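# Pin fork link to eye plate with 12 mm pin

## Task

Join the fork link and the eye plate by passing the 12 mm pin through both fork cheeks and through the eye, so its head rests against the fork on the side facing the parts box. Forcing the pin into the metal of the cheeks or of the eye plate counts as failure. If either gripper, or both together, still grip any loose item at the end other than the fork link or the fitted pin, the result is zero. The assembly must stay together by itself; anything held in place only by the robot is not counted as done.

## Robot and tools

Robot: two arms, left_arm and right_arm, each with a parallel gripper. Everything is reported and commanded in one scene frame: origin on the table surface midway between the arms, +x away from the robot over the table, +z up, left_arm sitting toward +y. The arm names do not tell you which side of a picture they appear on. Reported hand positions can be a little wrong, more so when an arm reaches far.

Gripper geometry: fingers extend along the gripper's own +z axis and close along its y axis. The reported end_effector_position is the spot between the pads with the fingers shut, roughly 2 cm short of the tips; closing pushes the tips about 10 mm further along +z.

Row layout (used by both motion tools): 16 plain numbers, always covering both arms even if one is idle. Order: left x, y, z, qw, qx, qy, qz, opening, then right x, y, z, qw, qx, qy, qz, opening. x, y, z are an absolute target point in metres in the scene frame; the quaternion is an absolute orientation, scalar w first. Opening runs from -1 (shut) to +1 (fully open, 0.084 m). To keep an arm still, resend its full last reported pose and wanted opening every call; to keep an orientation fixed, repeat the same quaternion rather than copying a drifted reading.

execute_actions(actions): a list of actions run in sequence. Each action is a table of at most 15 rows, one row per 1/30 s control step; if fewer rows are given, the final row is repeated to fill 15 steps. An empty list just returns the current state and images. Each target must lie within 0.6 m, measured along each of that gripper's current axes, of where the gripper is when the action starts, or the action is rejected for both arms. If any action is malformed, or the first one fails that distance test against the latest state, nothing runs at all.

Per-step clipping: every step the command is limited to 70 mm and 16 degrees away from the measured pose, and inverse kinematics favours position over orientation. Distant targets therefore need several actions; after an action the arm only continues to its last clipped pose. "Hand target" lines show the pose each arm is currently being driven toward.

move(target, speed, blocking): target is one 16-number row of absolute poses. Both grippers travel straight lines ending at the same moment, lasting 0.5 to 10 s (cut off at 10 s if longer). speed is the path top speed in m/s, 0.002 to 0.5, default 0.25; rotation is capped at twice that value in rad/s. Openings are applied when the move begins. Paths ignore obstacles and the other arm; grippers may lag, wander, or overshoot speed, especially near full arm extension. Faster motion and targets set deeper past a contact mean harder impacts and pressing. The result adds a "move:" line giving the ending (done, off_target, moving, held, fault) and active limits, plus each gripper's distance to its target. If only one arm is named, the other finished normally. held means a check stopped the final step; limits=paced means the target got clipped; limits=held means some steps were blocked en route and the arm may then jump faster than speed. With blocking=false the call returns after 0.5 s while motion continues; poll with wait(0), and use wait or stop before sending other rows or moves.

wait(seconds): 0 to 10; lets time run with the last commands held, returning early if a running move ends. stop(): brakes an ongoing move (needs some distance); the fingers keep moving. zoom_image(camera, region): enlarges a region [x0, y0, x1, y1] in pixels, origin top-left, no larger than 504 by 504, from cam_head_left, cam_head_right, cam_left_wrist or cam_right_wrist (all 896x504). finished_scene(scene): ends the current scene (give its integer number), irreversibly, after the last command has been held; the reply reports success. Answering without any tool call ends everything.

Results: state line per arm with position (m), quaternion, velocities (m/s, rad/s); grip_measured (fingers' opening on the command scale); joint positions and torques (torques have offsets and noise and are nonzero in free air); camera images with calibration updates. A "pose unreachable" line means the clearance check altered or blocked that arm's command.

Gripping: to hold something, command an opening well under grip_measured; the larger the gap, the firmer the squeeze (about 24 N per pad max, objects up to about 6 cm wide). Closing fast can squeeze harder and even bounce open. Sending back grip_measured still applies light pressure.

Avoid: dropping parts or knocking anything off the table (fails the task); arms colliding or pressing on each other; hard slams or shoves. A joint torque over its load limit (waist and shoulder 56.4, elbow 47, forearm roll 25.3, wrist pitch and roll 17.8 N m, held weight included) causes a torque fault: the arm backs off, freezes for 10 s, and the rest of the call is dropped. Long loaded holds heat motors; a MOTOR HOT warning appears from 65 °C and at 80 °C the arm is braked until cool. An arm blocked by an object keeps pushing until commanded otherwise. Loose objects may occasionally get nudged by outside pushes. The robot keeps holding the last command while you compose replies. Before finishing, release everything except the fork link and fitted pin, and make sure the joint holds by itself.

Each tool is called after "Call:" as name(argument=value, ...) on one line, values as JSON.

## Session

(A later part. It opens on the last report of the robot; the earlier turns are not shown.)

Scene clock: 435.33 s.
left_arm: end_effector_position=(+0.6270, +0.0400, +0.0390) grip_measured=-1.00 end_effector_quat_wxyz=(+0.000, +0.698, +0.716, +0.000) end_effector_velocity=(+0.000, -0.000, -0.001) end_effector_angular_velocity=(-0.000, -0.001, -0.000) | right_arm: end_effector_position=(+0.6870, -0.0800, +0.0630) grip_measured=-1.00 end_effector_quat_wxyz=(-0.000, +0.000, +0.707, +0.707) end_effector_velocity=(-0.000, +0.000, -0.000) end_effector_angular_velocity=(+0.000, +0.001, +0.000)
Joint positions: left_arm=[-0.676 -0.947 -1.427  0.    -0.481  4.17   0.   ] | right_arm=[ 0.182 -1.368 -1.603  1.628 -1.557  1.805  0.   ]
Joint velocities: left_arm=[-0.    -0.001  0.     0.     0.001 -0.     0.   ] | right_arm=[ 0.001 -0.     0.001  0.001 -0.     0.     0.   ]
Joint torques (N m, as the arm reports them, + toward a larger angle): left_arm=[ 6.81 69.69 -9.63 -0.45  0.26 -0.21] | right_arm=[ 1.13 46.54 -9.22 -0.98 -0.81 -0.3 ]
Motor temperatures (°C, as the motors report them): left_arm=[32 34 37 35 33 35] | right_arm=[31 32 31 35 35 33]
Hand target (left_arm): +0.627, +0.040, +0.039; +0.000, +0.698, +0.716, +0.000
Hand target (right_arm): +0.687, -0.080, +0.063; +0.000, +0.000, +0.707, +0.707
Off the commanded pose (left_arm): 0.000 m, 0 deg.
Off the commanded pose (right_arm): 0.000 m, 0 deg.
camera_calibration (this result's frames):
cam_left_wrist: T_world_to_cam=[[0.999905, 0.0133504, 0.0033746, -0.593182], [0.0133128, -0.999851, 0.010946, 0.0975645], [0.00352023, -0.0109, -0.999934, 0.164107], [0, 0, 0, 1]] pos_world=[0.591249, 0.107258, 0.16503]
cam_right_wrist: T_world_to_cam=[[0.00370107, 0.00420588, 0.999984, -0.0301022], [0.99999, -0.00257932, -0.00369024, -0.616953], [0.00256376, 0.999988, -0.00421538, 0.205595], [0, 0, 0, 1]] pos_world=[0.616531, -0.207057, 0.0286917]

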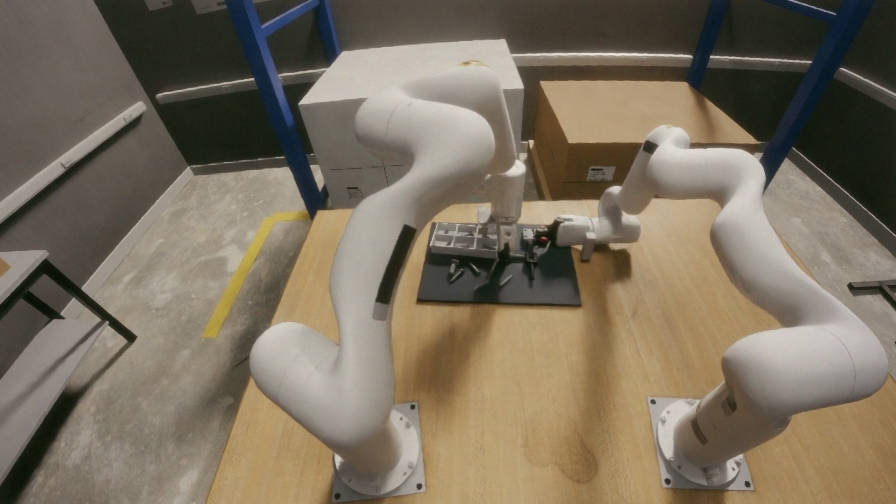

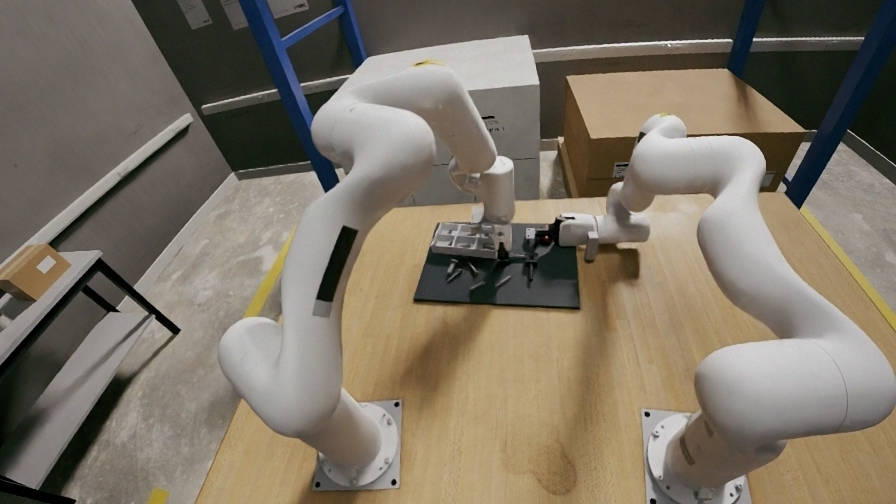

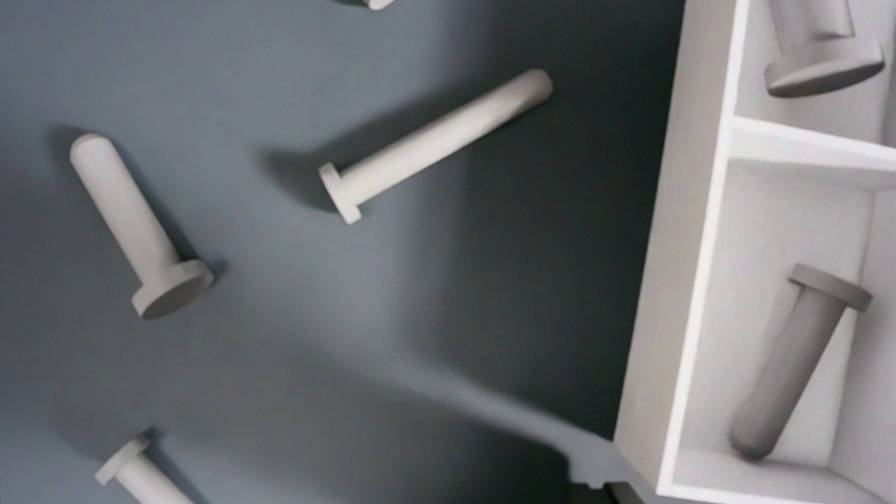

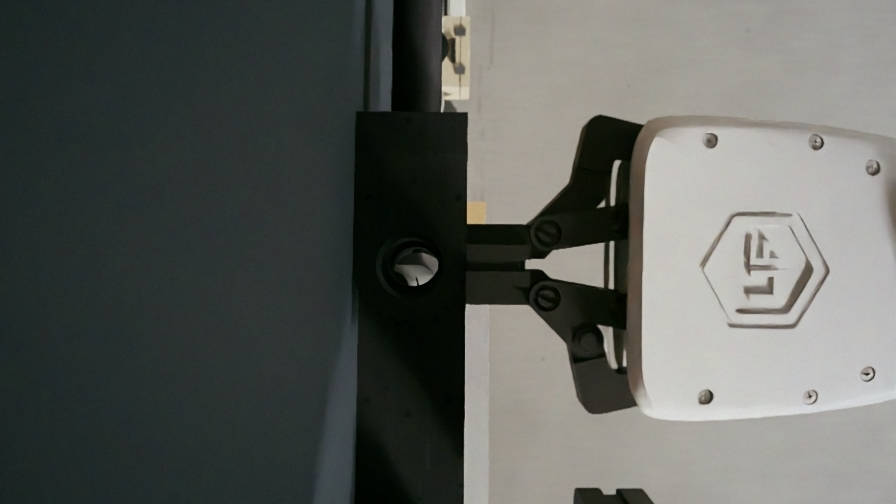

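Call:
move(target=[0.627,0.045,0.08,0,0.698,0.716,0,-0.2,0.687,-0.08,0.063,0,0,0.707,0.707,-1], speed=0.1)

Call:
move(target=[0.655,0.0,0.16,0,0.698,0.716,0,-0.2,0.687,-0.08,0.063,0,0,0.707,0.707,-1], speed=0.15)

Scene clock: 437.80 s.
left_arm: end_effector_position=(+0.6268, +0.0450, +0.0796) grip_measured=-0.22 end_effector_quat_wxyz=(-0.000, +0.698, +0.716, -0.000) end_effector_velocity=(+0.001, -0.001, +0.004) end_effector_angular_velocity=(-0.002, -0.003, -0.001) | right_arm: end_effector_position=(+0.6870, -0.0800, +0.0630) grip_measured=-1.00 end_effector_quat_wxyz=(+0.000, -0.000, +0.707, +0.707) end_effector_velocity=(+0.000, -0.000, +0.000) end_effector_angular_velocity=(-0.000, +0.000, +0.000)
Joint positions: left_arm=[-0.669 -0.872 -1.404 -0.    -0.533  4.177  0.035] | right_arm=[ 0.182 -1.368 -1.603  1.628 -1.557  1.805  0.   ]
Joint velocities: left_arm=[-0.     0.007  0.001  0.    -0.003  0.     0.   ] | right_arm=[-0.001 -0.    -0.001 -0.001  0.     0.001  0.   ]
Joint torques (N m, as the arm reports them, + toward a larger angle): left_arm=[ 6.24 67.95 -9.98 -0.22  0.34 -0.24] | right_arm=[ -2.85  46.   -10.9   -1.41  -0.61  -0.22]
Motor temperatures (°C, as the motors report them): left_arm=[32 34 37 35 33 35] | right_arm=[31 32 31 35 35 33]
Hand target (left_arm): +0.627, +0.045, +0.080; +0.000, +0.698, +0.716, -0.000
Hand target (right_arm): +0.687, -0.080, +0.063; -0.000, +0.000, +0.707, +0.707
Off the commanded pose (left_arm): 0.000 m, 0 deg.
Off the commanded pose (right_arm): 0.000 m, 0 deg.
move: done
camera_calibration (this result's frames):
cam_left_wrist: T_world_to_cam=[[0.999907, 0.0132722, 0.0030623, -0.5932], [0.0132382, -0.999853, 0.0108944, 0.102193], [0.00320644, -0.0108528, -0.999936, 0.204965], [0, 0, 0, 1]] pos_world=[0.591135, 0.112276, 0.205655]
cam_right_wrist: T_world_to_cam=[[0.00370074, 0.00420575, 0.999984, -0.030102], [0.99999, -0.00257945, -0.00368991, -0.616953], [0.00256389, 0.999988, -0.00421526, 0.205595], [0, 0, 0, 1]] pos_world=[0.616531, -0.207057, 0.0286917]

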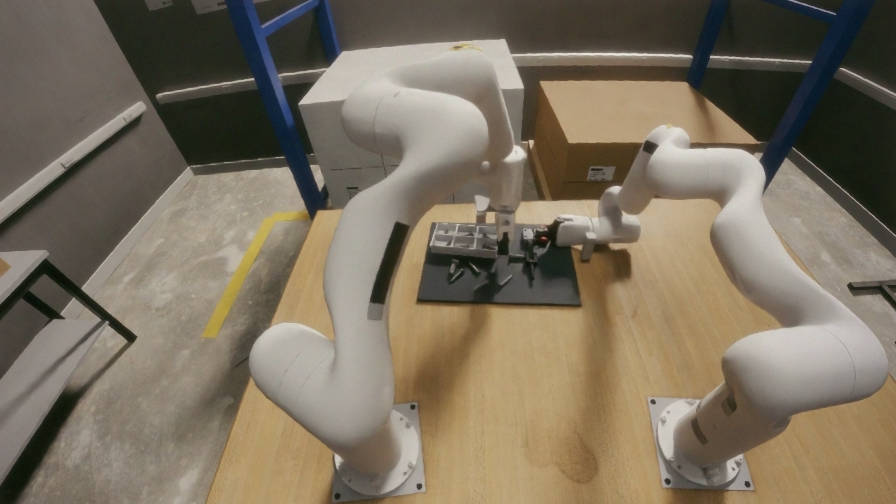

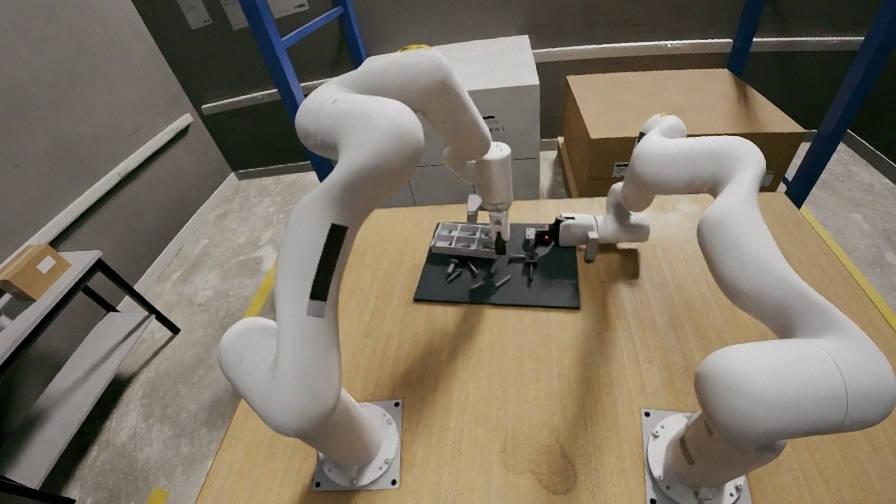

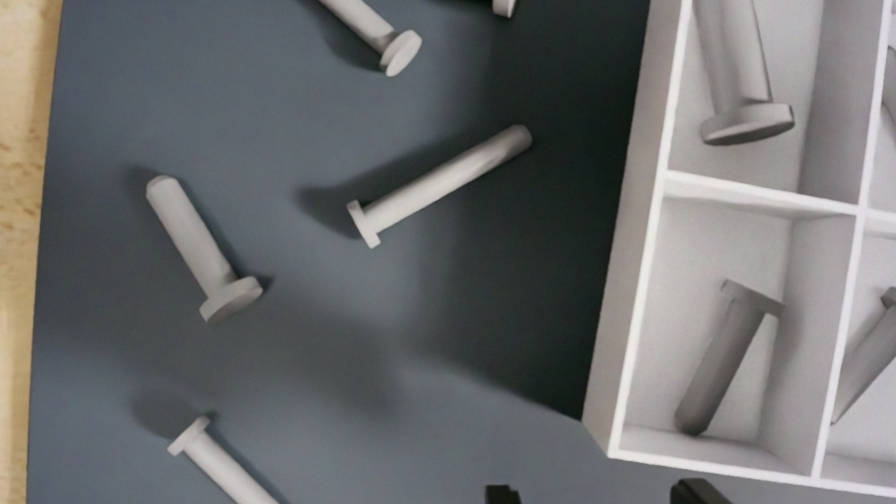

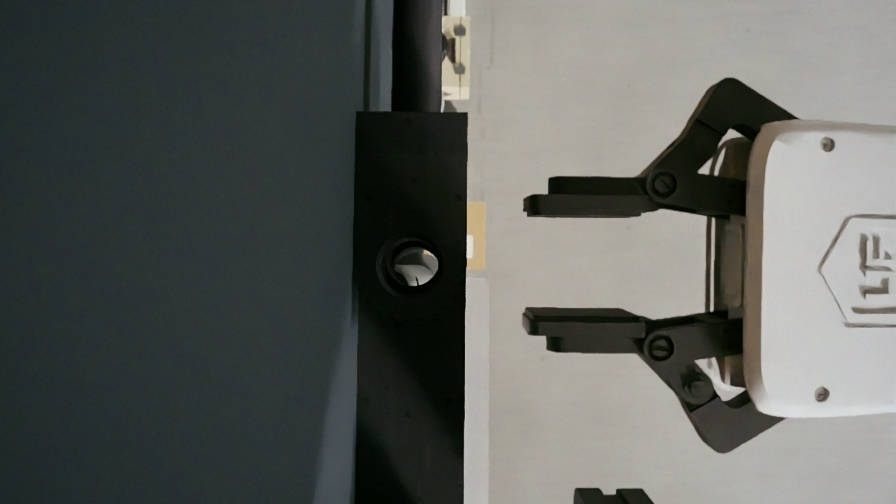

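Scene clock: 438.93 s.
left_arm: end_effector_position=(+0.6549, +0.0002, +0.1597) grip_measured=-0.22 end_effector_quat_wxyz=(-0.000, +0.698, +0.716, -0.000) end_effector_velocity=(+0.001, -0.001, +0.002) end_effector_angular_velocity=(+0.000, -0.001, -0.001) | right_arm: end_effector_position=(+0.6870, -0.0800, +0.0630) grip_measured=-1.00 end_effector_quat_wxyz=(+0.000, -0.000, +0.707, +0.707) end_effector_velocity=(+0.000, +0.000, +0.001) end_effector_angular_velocity=(-0.000, -0.001, +0.001)
Joint positions: left_arm=[-0.706 -0.854 -1.588 -0.001 -0.734  4.141  0.035] | right_arm=[ 0.182 -1.368 -1.603  1.628 -1.557  1.805  0.   ]
Joint velocities: left_arm=[-0.001 -0.001 -0.008  0.001 -0.006 -0.001 -0.   ] | right_arm=[ 0.     0.001 -0.001 -0.001  0.     0.     0.   ]
Joint torques (N m, as the arm reports them, + toward a larger angle): left_arm=[  6.14  70.76 -11.7   -0.4    0.29  -0.22] | right_arm=[  2.63  45.25 -10.59  -1.2   -0.65  -0.16]
Motor temperatures (°C, as the motors report them): left_arm=[32 34 37 35 33 35] | right_arm=[31 32 31 35 35 33]
Hand target (left_arm): +0.655, +0.000, +0.160; +0.000, +0.698, +0.716, -0.000
Hand target (right_arm): +0.687, -0.080, +0.063; +0.000, +0.000, +0.707, +0.707
Off the commanded pose (left_arm): 0.000 m, 0 deg.
Off the commanded pose (right_arm): 0.000 m, 0 deg.
move: done
camera_calibration (this result's frames):
cam_left_wrist: T_world_to_cam=[[0.99991, 0.0131189, 0.00287844, -0.620849], [0.0130861, -0.999852, 0.0111301, 0.0562418], [0.00302403, -0.0110914, -0.999934, 0.284583], [0, 0, 0, 1]] pos_world=[0.619196, 0.0675348, 0.285725]
cam_right_wrist: T_world_to_cam=[[0.00370069, 0.00420575, 0.999984, -0.0301019], [0.99999, -0.00257944, -0.00368987, -0.616953], [0.00256388, 0.999988, -0.00421526, 0.205595], [0, 0, 0, 1]] pos_world=[0.616531, -0.207057, 0.0286916]

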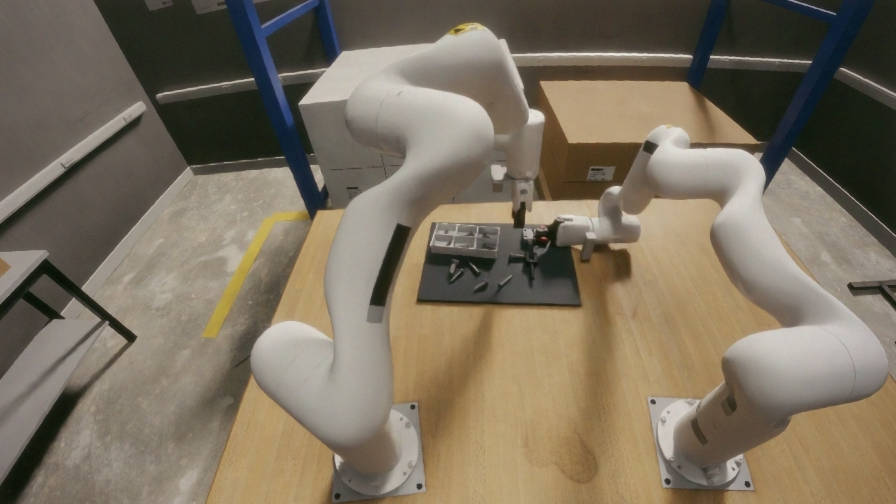

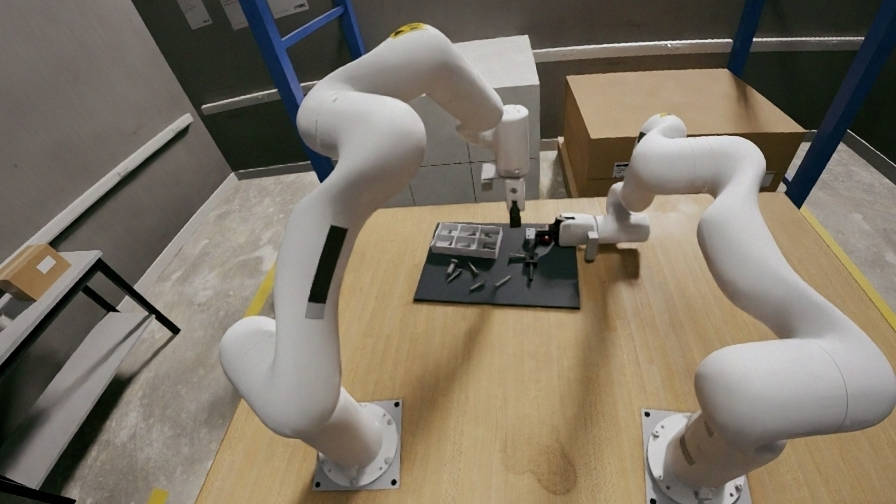

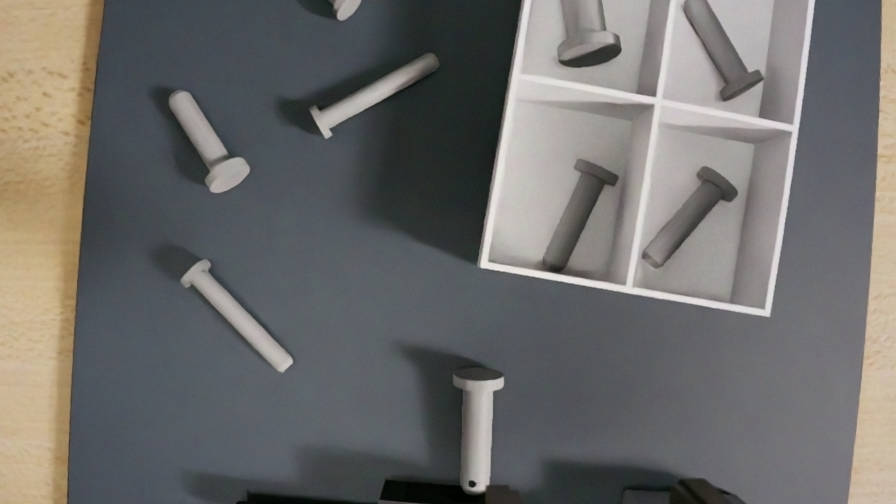

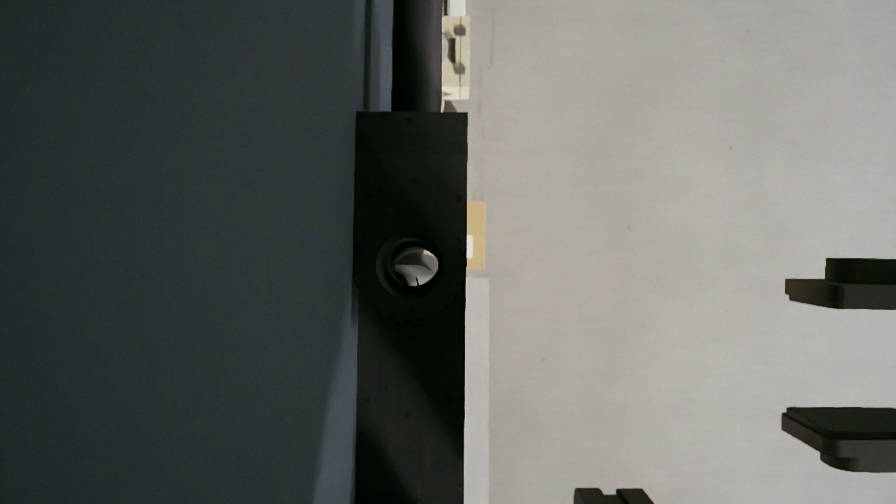

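Call:
move(target=[0.628,0.01,0.075,0,0.707,0.707,0,-0.2,0.687,-0.08,0.063,0,0,0.707,0.707,-1], speed=0.1)

Call:
zoom_image(camera="cam_head_right", region=[460,200,580,290])

Call:
zoom_image(camera="cam_head_left", region=[460,200,580,290])

Scene clock: 443.67 s.
left_arm: end_effector_position=(+0.6283, +0.0099, +0.0754) grip_measured=-0.22 end_effector_quat_wxyz=(+0.000, +0.707, +0.707, +0.000) end_effector_velocity=(+0.000, +0.001, -0.002) end_effector_angular_velocity=(-0.000, -0.001, +0.001) | right_arm: end_effector_position=(+0.6870, -0.0800, +0.0630) grip_measured=-1.00 end_effector_quat_wxyz=(+0.000, -0.000, +0.707, +0.707) end_effector_velocity=(-0.001, +0.000, -0.001) end_effector_angular_velocity=(-0.000, +0.001, +0.001)
Joint positions: left_arm=[-0.715 -0.917 -1.477  0.001 -0.559  4.156  0.035] | right_arm=[ 0.182 -1.368 -1.603  1.628 -1.557  1.805  0.   ]
Joint velocities: left_arm=[ 0.001 -0.003  0.002  0.     0.006  0.    -0.   ] | right_arm=[ 0.001 -0.001  0.    -0.     0.    -0.001  0.   ]
Joint torques (N m, as the arm reports them, + toward a larger angle): left_arm=[  6.17  71.09 -10.45  -0.31   0.36  -0.19] | right_arm=[ -1.57  46.08 -10.9   -0.27  -0.91  -0.19]
Motor temperatures (°C, as the motors report them): left_arm=[32 34 37 35 33 35] | right_arm=[31 32 31 35 35 33]
Hand target (left_arm): +0.628, +0.010, +0.075; -0.000, +0.707, +0.707, +0.000
Hand target (right_arm): +0.687, -0.080, +0.063; +0.000, -0.000, +0.707, +0.707
Off the commanded pose (left_arm): 0.000 m, 0 deg.
Off the commanded pose (right_arm): 0.000 m, 0 deg.
move: done
camera_calibration (this result's frames):
cam_left_wrist: T_world_to_cam=[[0.999923, -0.0118078, 0.00378131, -0.593969], [-0.0118481, -0.999871, 0.0108153, 0.082845], [0.00365312, -0.0108593, -0.999934, 0.200081], [0, 0, 0, 1]] pos_world=[0.594174, 0.0779937, 0.201418]
cam_right_wrist: T_world_to_cam=[[0.00370057, 0.0042058, 0.999984, -0.0301018], [0.99999, -0.00257926, -0.00368974, -0.616953], [0.0025637, 0.999988, -0.00421531, 0.205595], [0, 0, 0, 1]] pos_world=[0.616531, -0.207057, 0.0286916]

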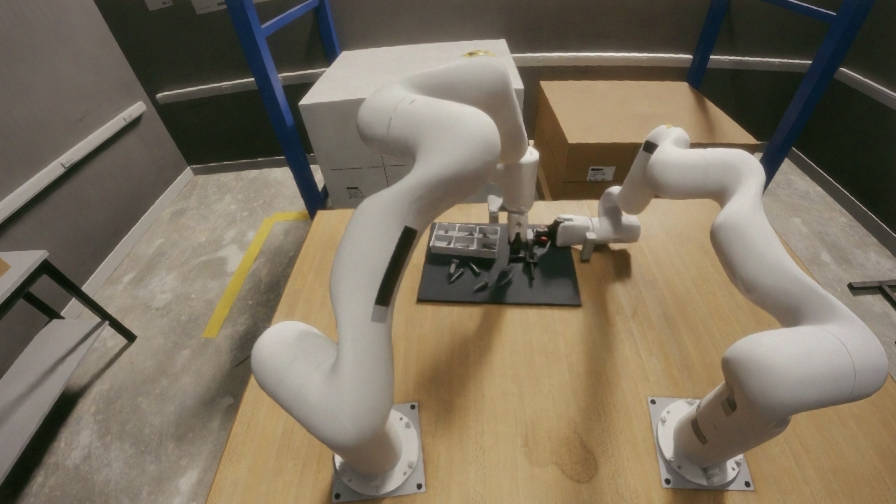

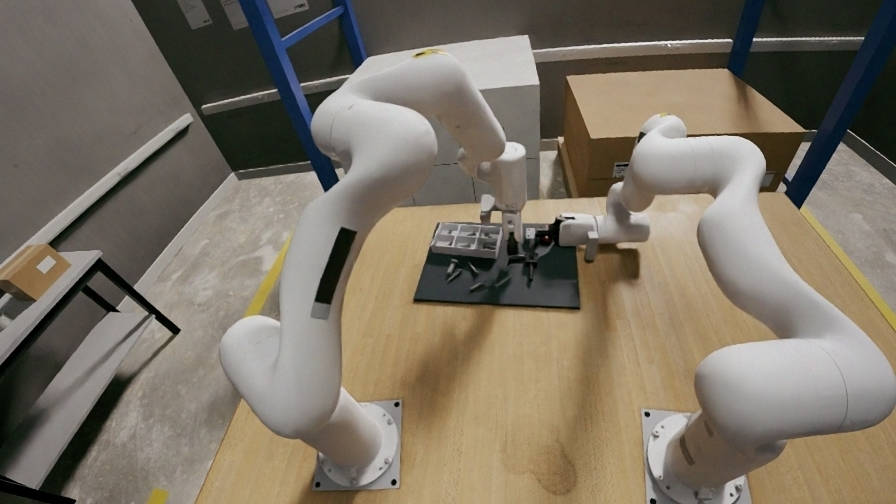

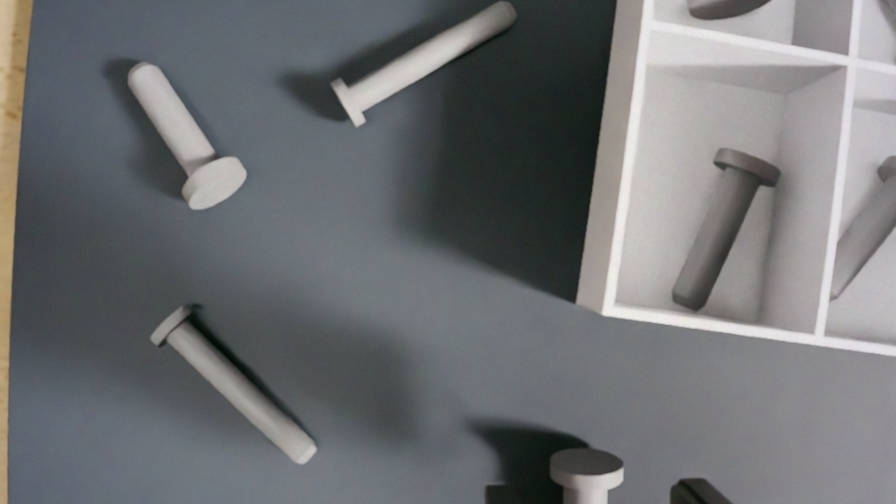

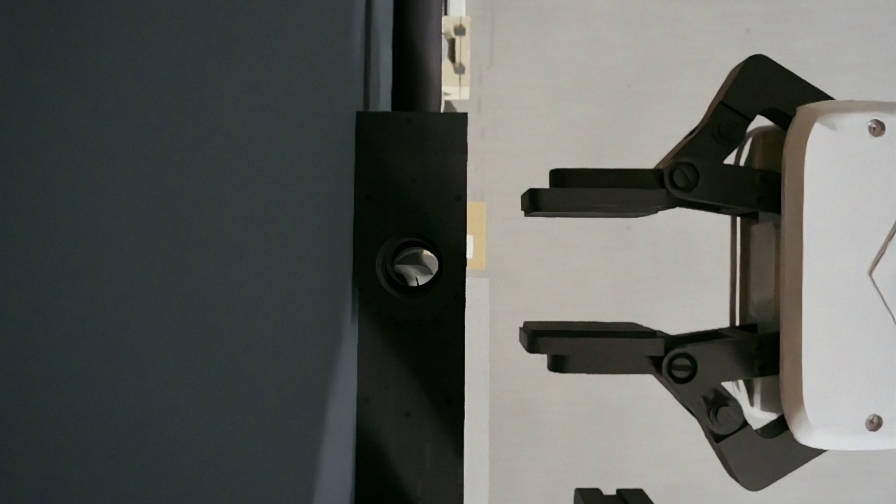

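Region (460, 200, 580, 290) of cam_head_right's 896x504 image, scaled by 4.200, with more detail than that image has; it fills the top 378 rows of this view, and the rest is white.

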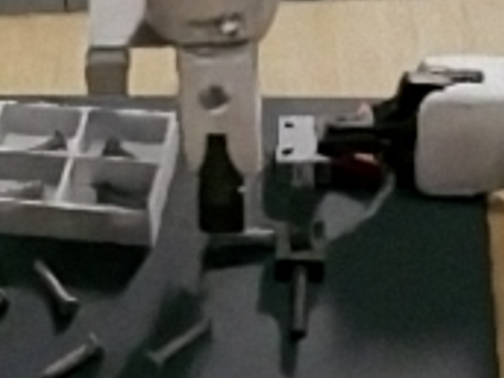

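Region (460, 200, 580, 290) of cam_head_left's 896x504 image, scaled by 4.200, with more detail than that image has; it fills the top 378 rows of this view, and the rest is white.

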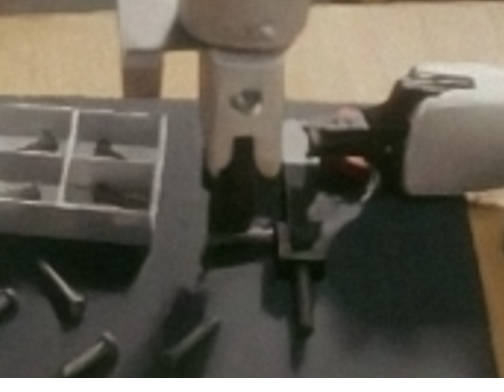

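Call:
move(target=[0.629,0.008,0.037,0,0.707,0.707,0,-0.2,0.687,-0.08,0.063,0,0,0.707,0.707,-1], speed=0.03)

Call:
move(target=[0.629,0.008,0.037,0,0.707,0.707,0,-0.9,0.687,-0.08,0.063,0,0,0.707,0.707,-1])

Call:
move(target=[0.629,0.016,0.044,0.0339,0.706,0.706,-0.0339,-0.9,0.687,-0.08,0.063,0,0,0.707,0.707,-1], speed=0.02)

Call:
zoom_image(camera="cam_right_wrist", region=[330,180,570,350])

Call:
zoom_image(camera="cam_head_right", region=[480,220,560,280])

Scene clock: 448.53 s.
left_arm: end_effector_position=(+0.6291, +0.0080, +0.0372) grip_measured=-0.22 end_effector_quat_wxyz=(+0.000, +0.707, +0.707, +0.000) end_effector_velocity=(+0.001, -0.000, -0.000) end_effector_angular_velocity=(-0.002, -0.002, +0.001) | right_arm: end_effector_position=(+0.6870, -0.0800, +0.0630) grip_measured=-1.00 end_effector_quat_wxyz=(-0.000, -0.000, +0.707, +0.707) end_effector_velocity=(+0.000, +0.000, +0.000) end_effector_angular_velocity=(-0.000, -0.002, +0.000)
Joint positions: left_arm=[-0.716 -0.985 -1.498  0.    -0.512  4.155  0.035] | right_arm=[ 0.182 -1.368 -1.603  1.628 -1.557  1.805  0.   ]
Joint velocities: left_arm=[ 0.    -0.001 -0.002 -0.001  0.002 -0.     0.   ] | right_arm=[ 0.    -0.    -0.001 -0.     0.    -0.001  0.   ]
Joint torques (N m, as the arm reports them, + toward a larger angle): left_arm=[ 6.21 71.53 -9.5  -0.42  0.3  -0.3 ] | right_arm=[  1.54  45.85 -11.57  -1.54  -0.85  -0.07]
Motor temperatures (°C, as the motors report them): left_arm=[32 34 37 35 33 35] | right_arm=[31 32 31 35 35 33]
Hand target (left_arm): +0.629, +0.008, +0.037; -0.000, +0.707, +0.707, +0.000
Hand target (right_arm): +0.687, -0.080, +0.063; -0.000, +0.000, +0.707, +0.707
Off the commanded pose (left_arm): 0.000 m, 0 deg.
Off the commanded pose (right_arm): 0.000 m, 0 deg.
move: done
camera_calibration (this result's frames):
cam_left_wrist: T_world_to_cam=[[0.999921, -0.0120591, 0.00349409, -0.594675], [-0.0120966, -0.999867, 0.0109125, 0.0815221], [0.00336203, -0.0109539, -0.999934, 0.162096], [0, 0, 0, 1]] pos_world=[0.595069, 0.0761156, 0.163274]
cam_right_wrist: T_world_to_cam=[[0.00370087, 0.00420602, 0.999984, -0.0301019], [0.99999, -0.0025792, -0.00369004, -0.616953], [0.00256364, 0.999988, -0.00421553, 0.205595], [0, 0, 0, 1]] pos_world=[0.616531, -0.207057, 0.0286916]

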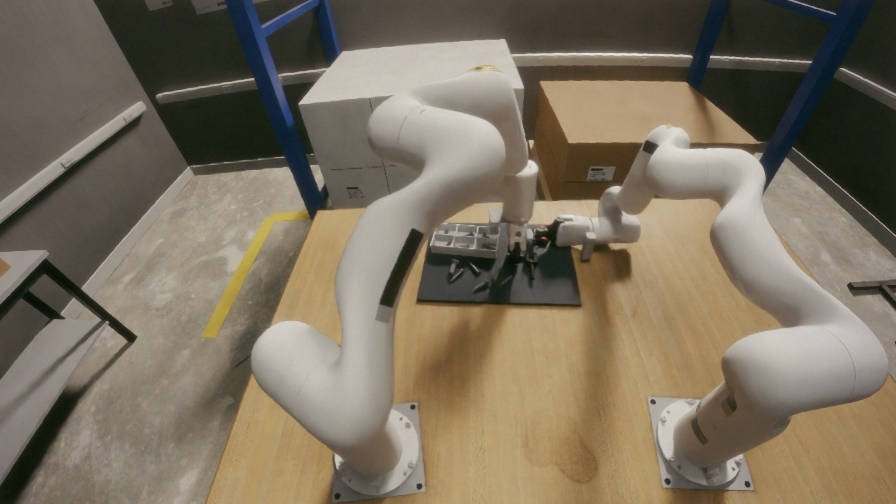

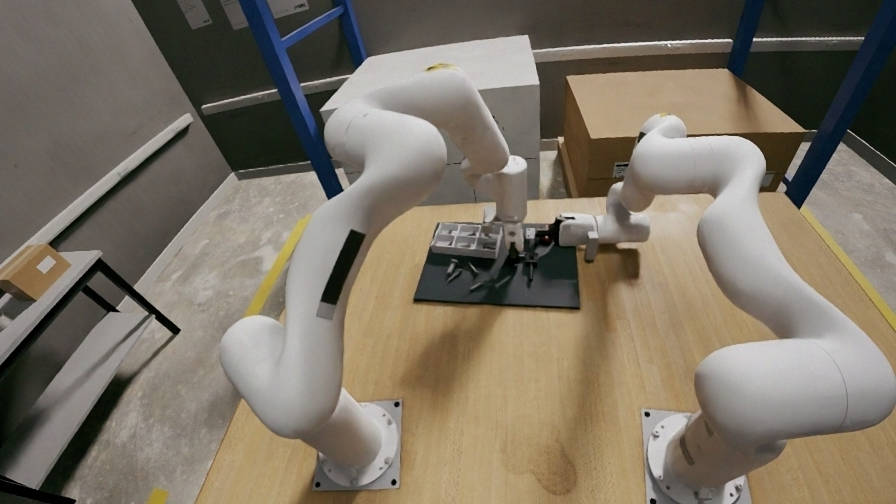

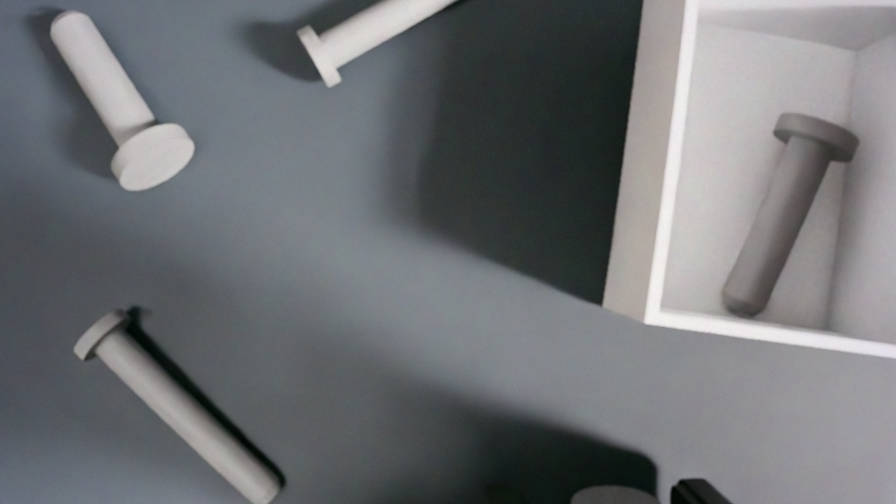

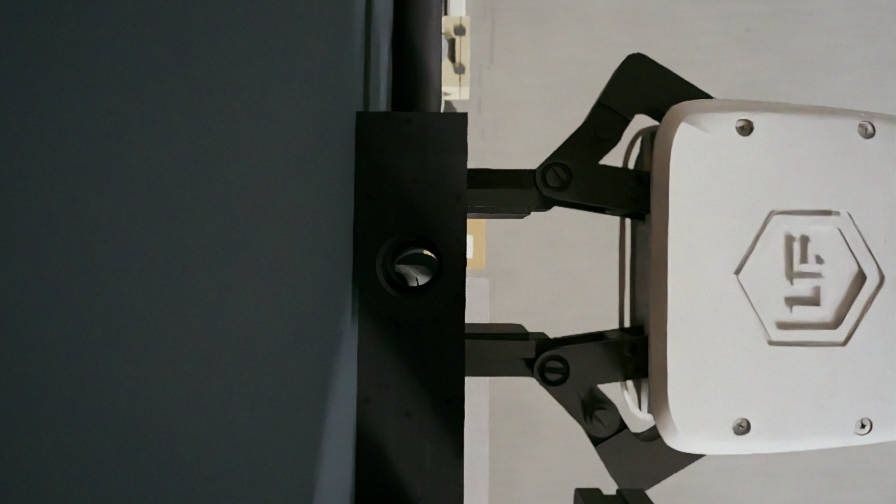

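Scene clock: 449.23 s.
left_arm: end_effector_position=(+0.6290, +0.0080, +0.0370) grip_measured=-0.58 end_effector_quat_wxyz=(+0.000, +0.707, +0.707, +0.000) end_effector_velocity=(+0.000, -0.001, +0.000) end_effector_angular_velocity=(-0.001, -0.001, -0.001) | right_arm: end_effector_position=(+0.6870, -0.0800, +0.0630) grip_measured=-1.00 end_effector_quat_wxyz=(+0.000, -0.000, +0.707, +0.707) end_effector_velocity=(-0.000, -0.000, -0.000) end_effector_angular_velocity=(-0.000, +0.001, +0.001)
Joint positions: left_arm=[-0.716 -0.986 -1.498  0.    -0.512  4.155  0.019] | right_arm=[ 0.182 -1.368 -1.603  1.628 -1.557  1.805  0.   ]
Joint velocities: left_arm=[-0.001  0.001  0.     0.     0.001 -0.     0.   ] | right_arm=[-0.     0.     0.001 -0.001 -0.    -0.     0.   ]
Joint torques (N m, as the arm reports them, + toward a larger angle): left_arm=[ 7.16 71.52 -9.59 -0.66  0.2  -0.22] | right_arm=[-2.17 48.68 -9.61 -0.81 -1.11 -0.03]
Motor temperatures (°C, as the motors report them): left_arm=[32 34 37 35 33 35] | right_arm=[31 32 31 35 35 33]
Hand target (left_arm): +0.629, +0.008, +0.037; -0.000, +0.707, +0.707, +0.000
Hand target (right_arm): +0.687, -0.080, +0.063; -0.000, +0.000, +0.707, +0.707
Off the commanded pose (left_arm): 0.000 m, 0 deg.
Off the commanded pose (right_arm): 0.000 m, 0 deg.
move: done
camera_calibration (this result's frames):
cam_left_wrist: T_world_to_cam=[[0.999921, -0.0121114, 0.0034366, -0.594607], [-0.0121485, -0.999866, 0.0109853, 0.0815609], [0.00330309, -0.0110262, -0.999934, 0.161928], [0, 0, 0, 1]] pos_world=[0.595016, 0.0761339, 0.163065]
cam_right_wrist: T_world_to_cam=[[0.00370063, 0.00420579, 0.999984, -0.0301019], [0.99999, -0.00257928, -0.0036898, -0.616953], [0.00256372, 0.999988, -0.00421529, 0.205595], [0, 0, 0, 1]] pos_world=[0.616531, -0.207057, 0.0286916]

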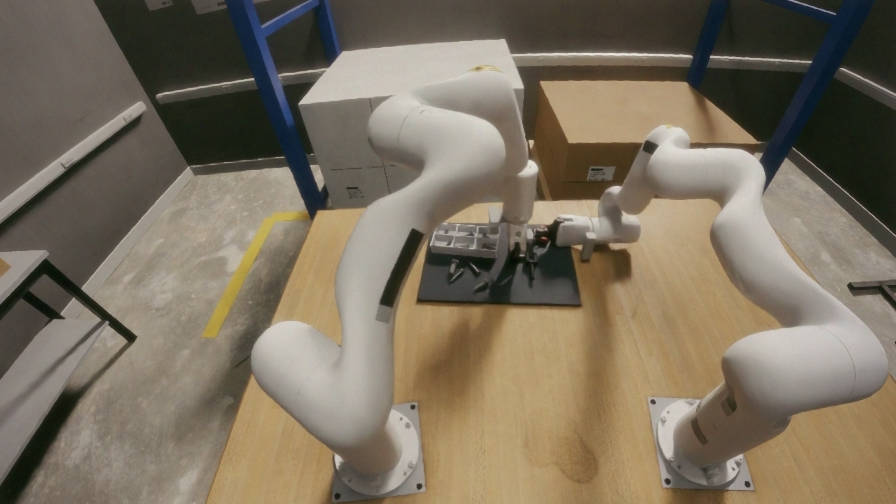

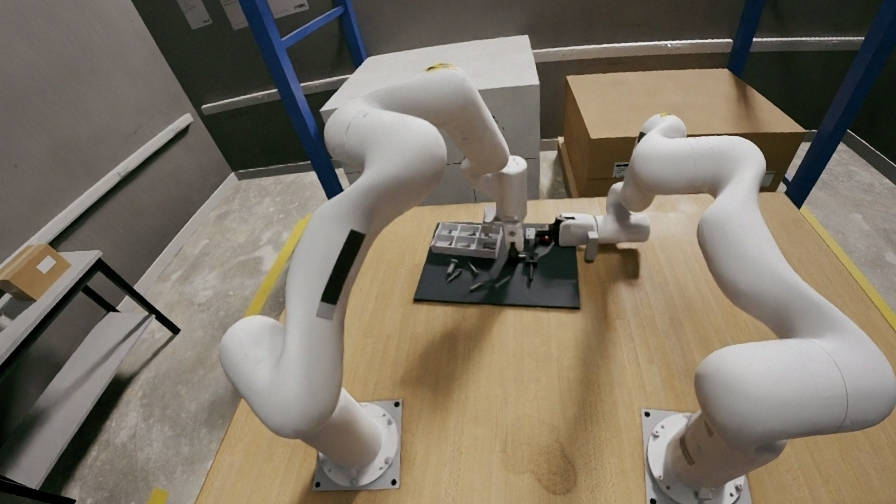

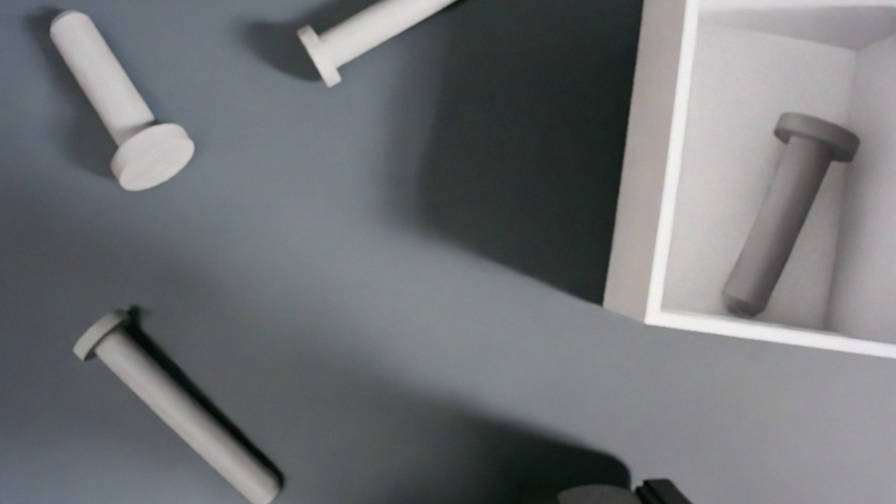

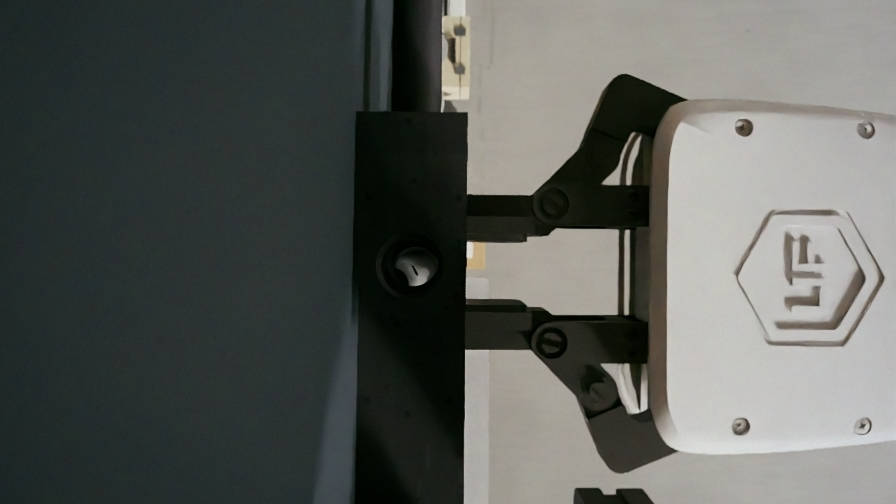

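Scene clock: 451.87 s.
left_arm: end_effector_position=(+0.6290, +0.0159, +0.0440) grip_measured=-0.58 end_effector_quat_wxyz=(+0.034, +0.706, +0.706, -0.034) end_effector_velocity=(-0.000, +0.001, +0.000) end_effector_angular_velocity=(-0.008, +0.000, -0.002) | right_arm: end_effector_position=(+0.6870, -0.0800, +0.0630) grip_measured=-1.00 end_effector_quat_wxyz=(+0.000, -0.000, +0.707, +0.707) end_effector_velocity=(+0.001, -0.001, -0.000) end_effector_angular_velocity=(+0.000, +0.000, -0.003)
Joint positions: left_arm=[-0.676 -0.944 -1.434 -0.191 -0.45   4.367  0.019] | right_arm=[ 0.182 -1.368 -1.603  1.628 -1.557  1.805  0.   ]
Joint velocities: left_arm=[ 0.003  0.002  0.005 -0.019  0.004  0.023  0.   ] | right_arm=[-0.001 -0.     0.     0.002  0.    -0.     0.   ]
Joint torques (N m, as the arm reports them, + toward a larger angle): left_arm=[ 6.85 69.91 -9.07 -0.6   0.28 -0.37] | right_arm=[  2.19  46.32 -11.2   -0.37  -0.84  -0.45]
Motor temperatures (°C, as the motors report them): left_arm=[32 34 37 35 33 35] | right_arm=[31 32 31 35 35 33]
Hand target (left_arm): +0.629, +0.016, +0.044; +0.034, +0.706, +0.706, -0.034
Hand target (right_arm): +0.687, -0.080, +0.063; -0.000, -0.000, +0.707, +0.707
Off the commanded pose (left_arm): 0.000 m, 0 deg.
Off the commanded pose (right_arm): 0.000 m, 0 deg.
move: done
camera_calibration (this result's frames):
cam_left_wrist: T_world_to_cam=[[0.999922, -0.0116616, 0.00437545, -0.594568], [-0.0120594, -0.994307, 0.105873, 0.0851263], [0.00311589, -0.105918, -0.99437, 0.170327], [0, 0, 0, 1]] pos_world=[0.595018, 0.0957487, 0.162957]
cam_right_wrist: T_world_to_cam=[[0.00370061, 0.00420588, 0.999984, -0.0301019], [0.99999, -0.00257942, -0.00368978, -0.616953], [0.00256386, 0.999988, -0.00421538, 0.205595], [0, 0, 0, 1]] pos_world=[0.616531, -0.207057, 0.0286916]

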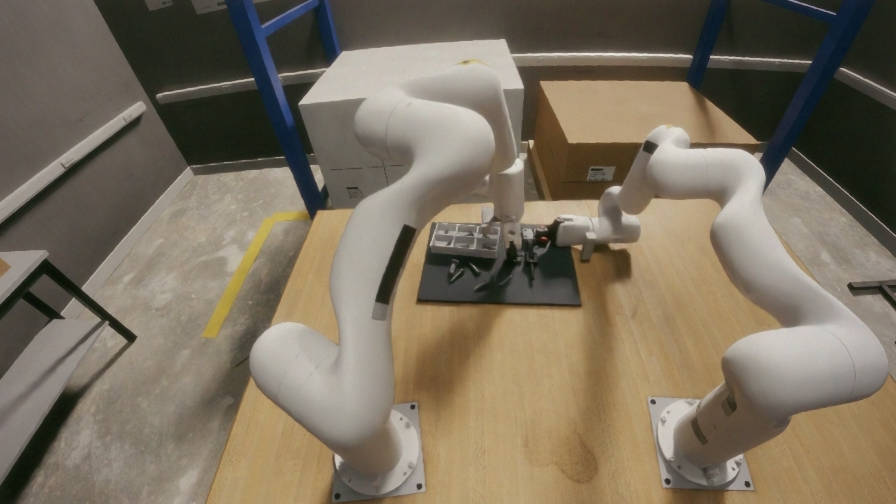

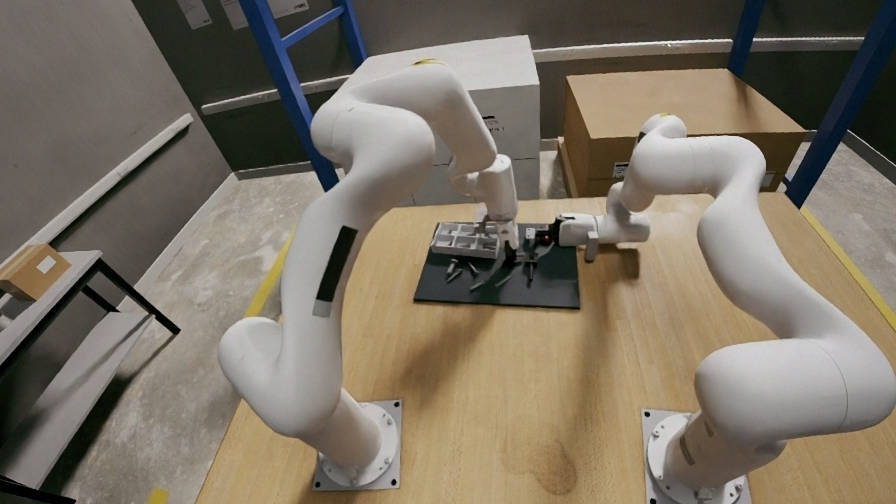

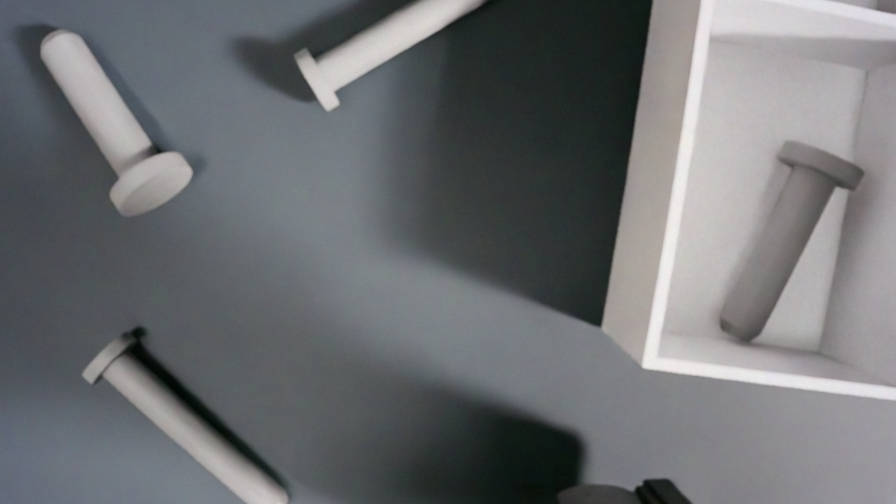

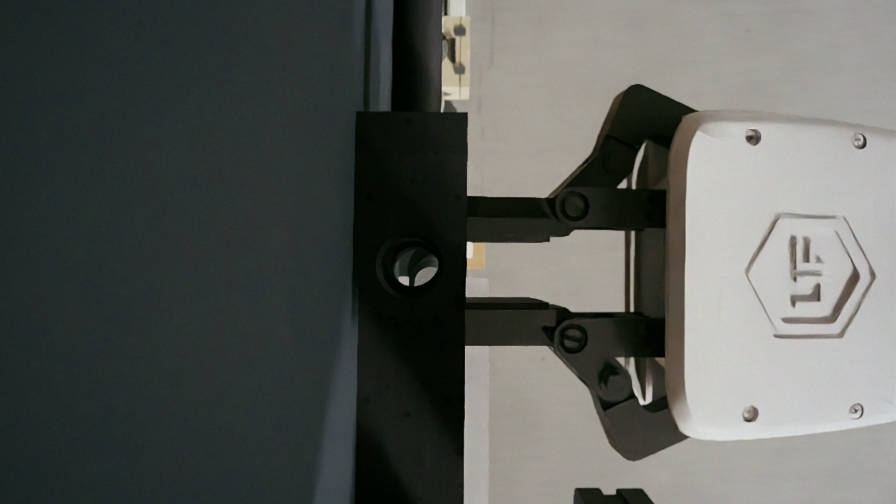

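Region (330, 180, 570, 350) of cam_right_wrist's 896x504 image, scaled by 2.100, with more detail than that image has; it fills the top 357 rows of this view, and the rest is white.

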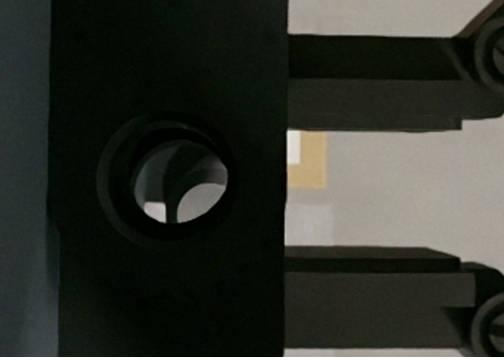

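Region (480, 220, 560, 280) of cam_head_right's 896x504 image, scaled by 6.300, with more detail than that image has; it fills the top 378 rows of this view, and the rest is white.

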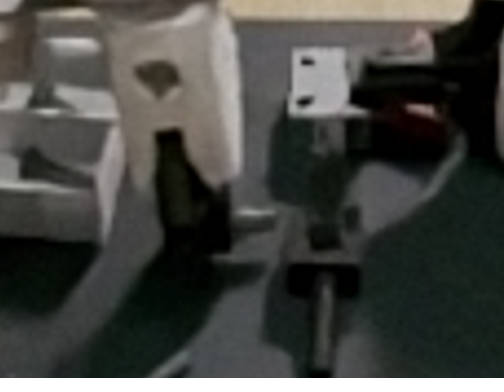

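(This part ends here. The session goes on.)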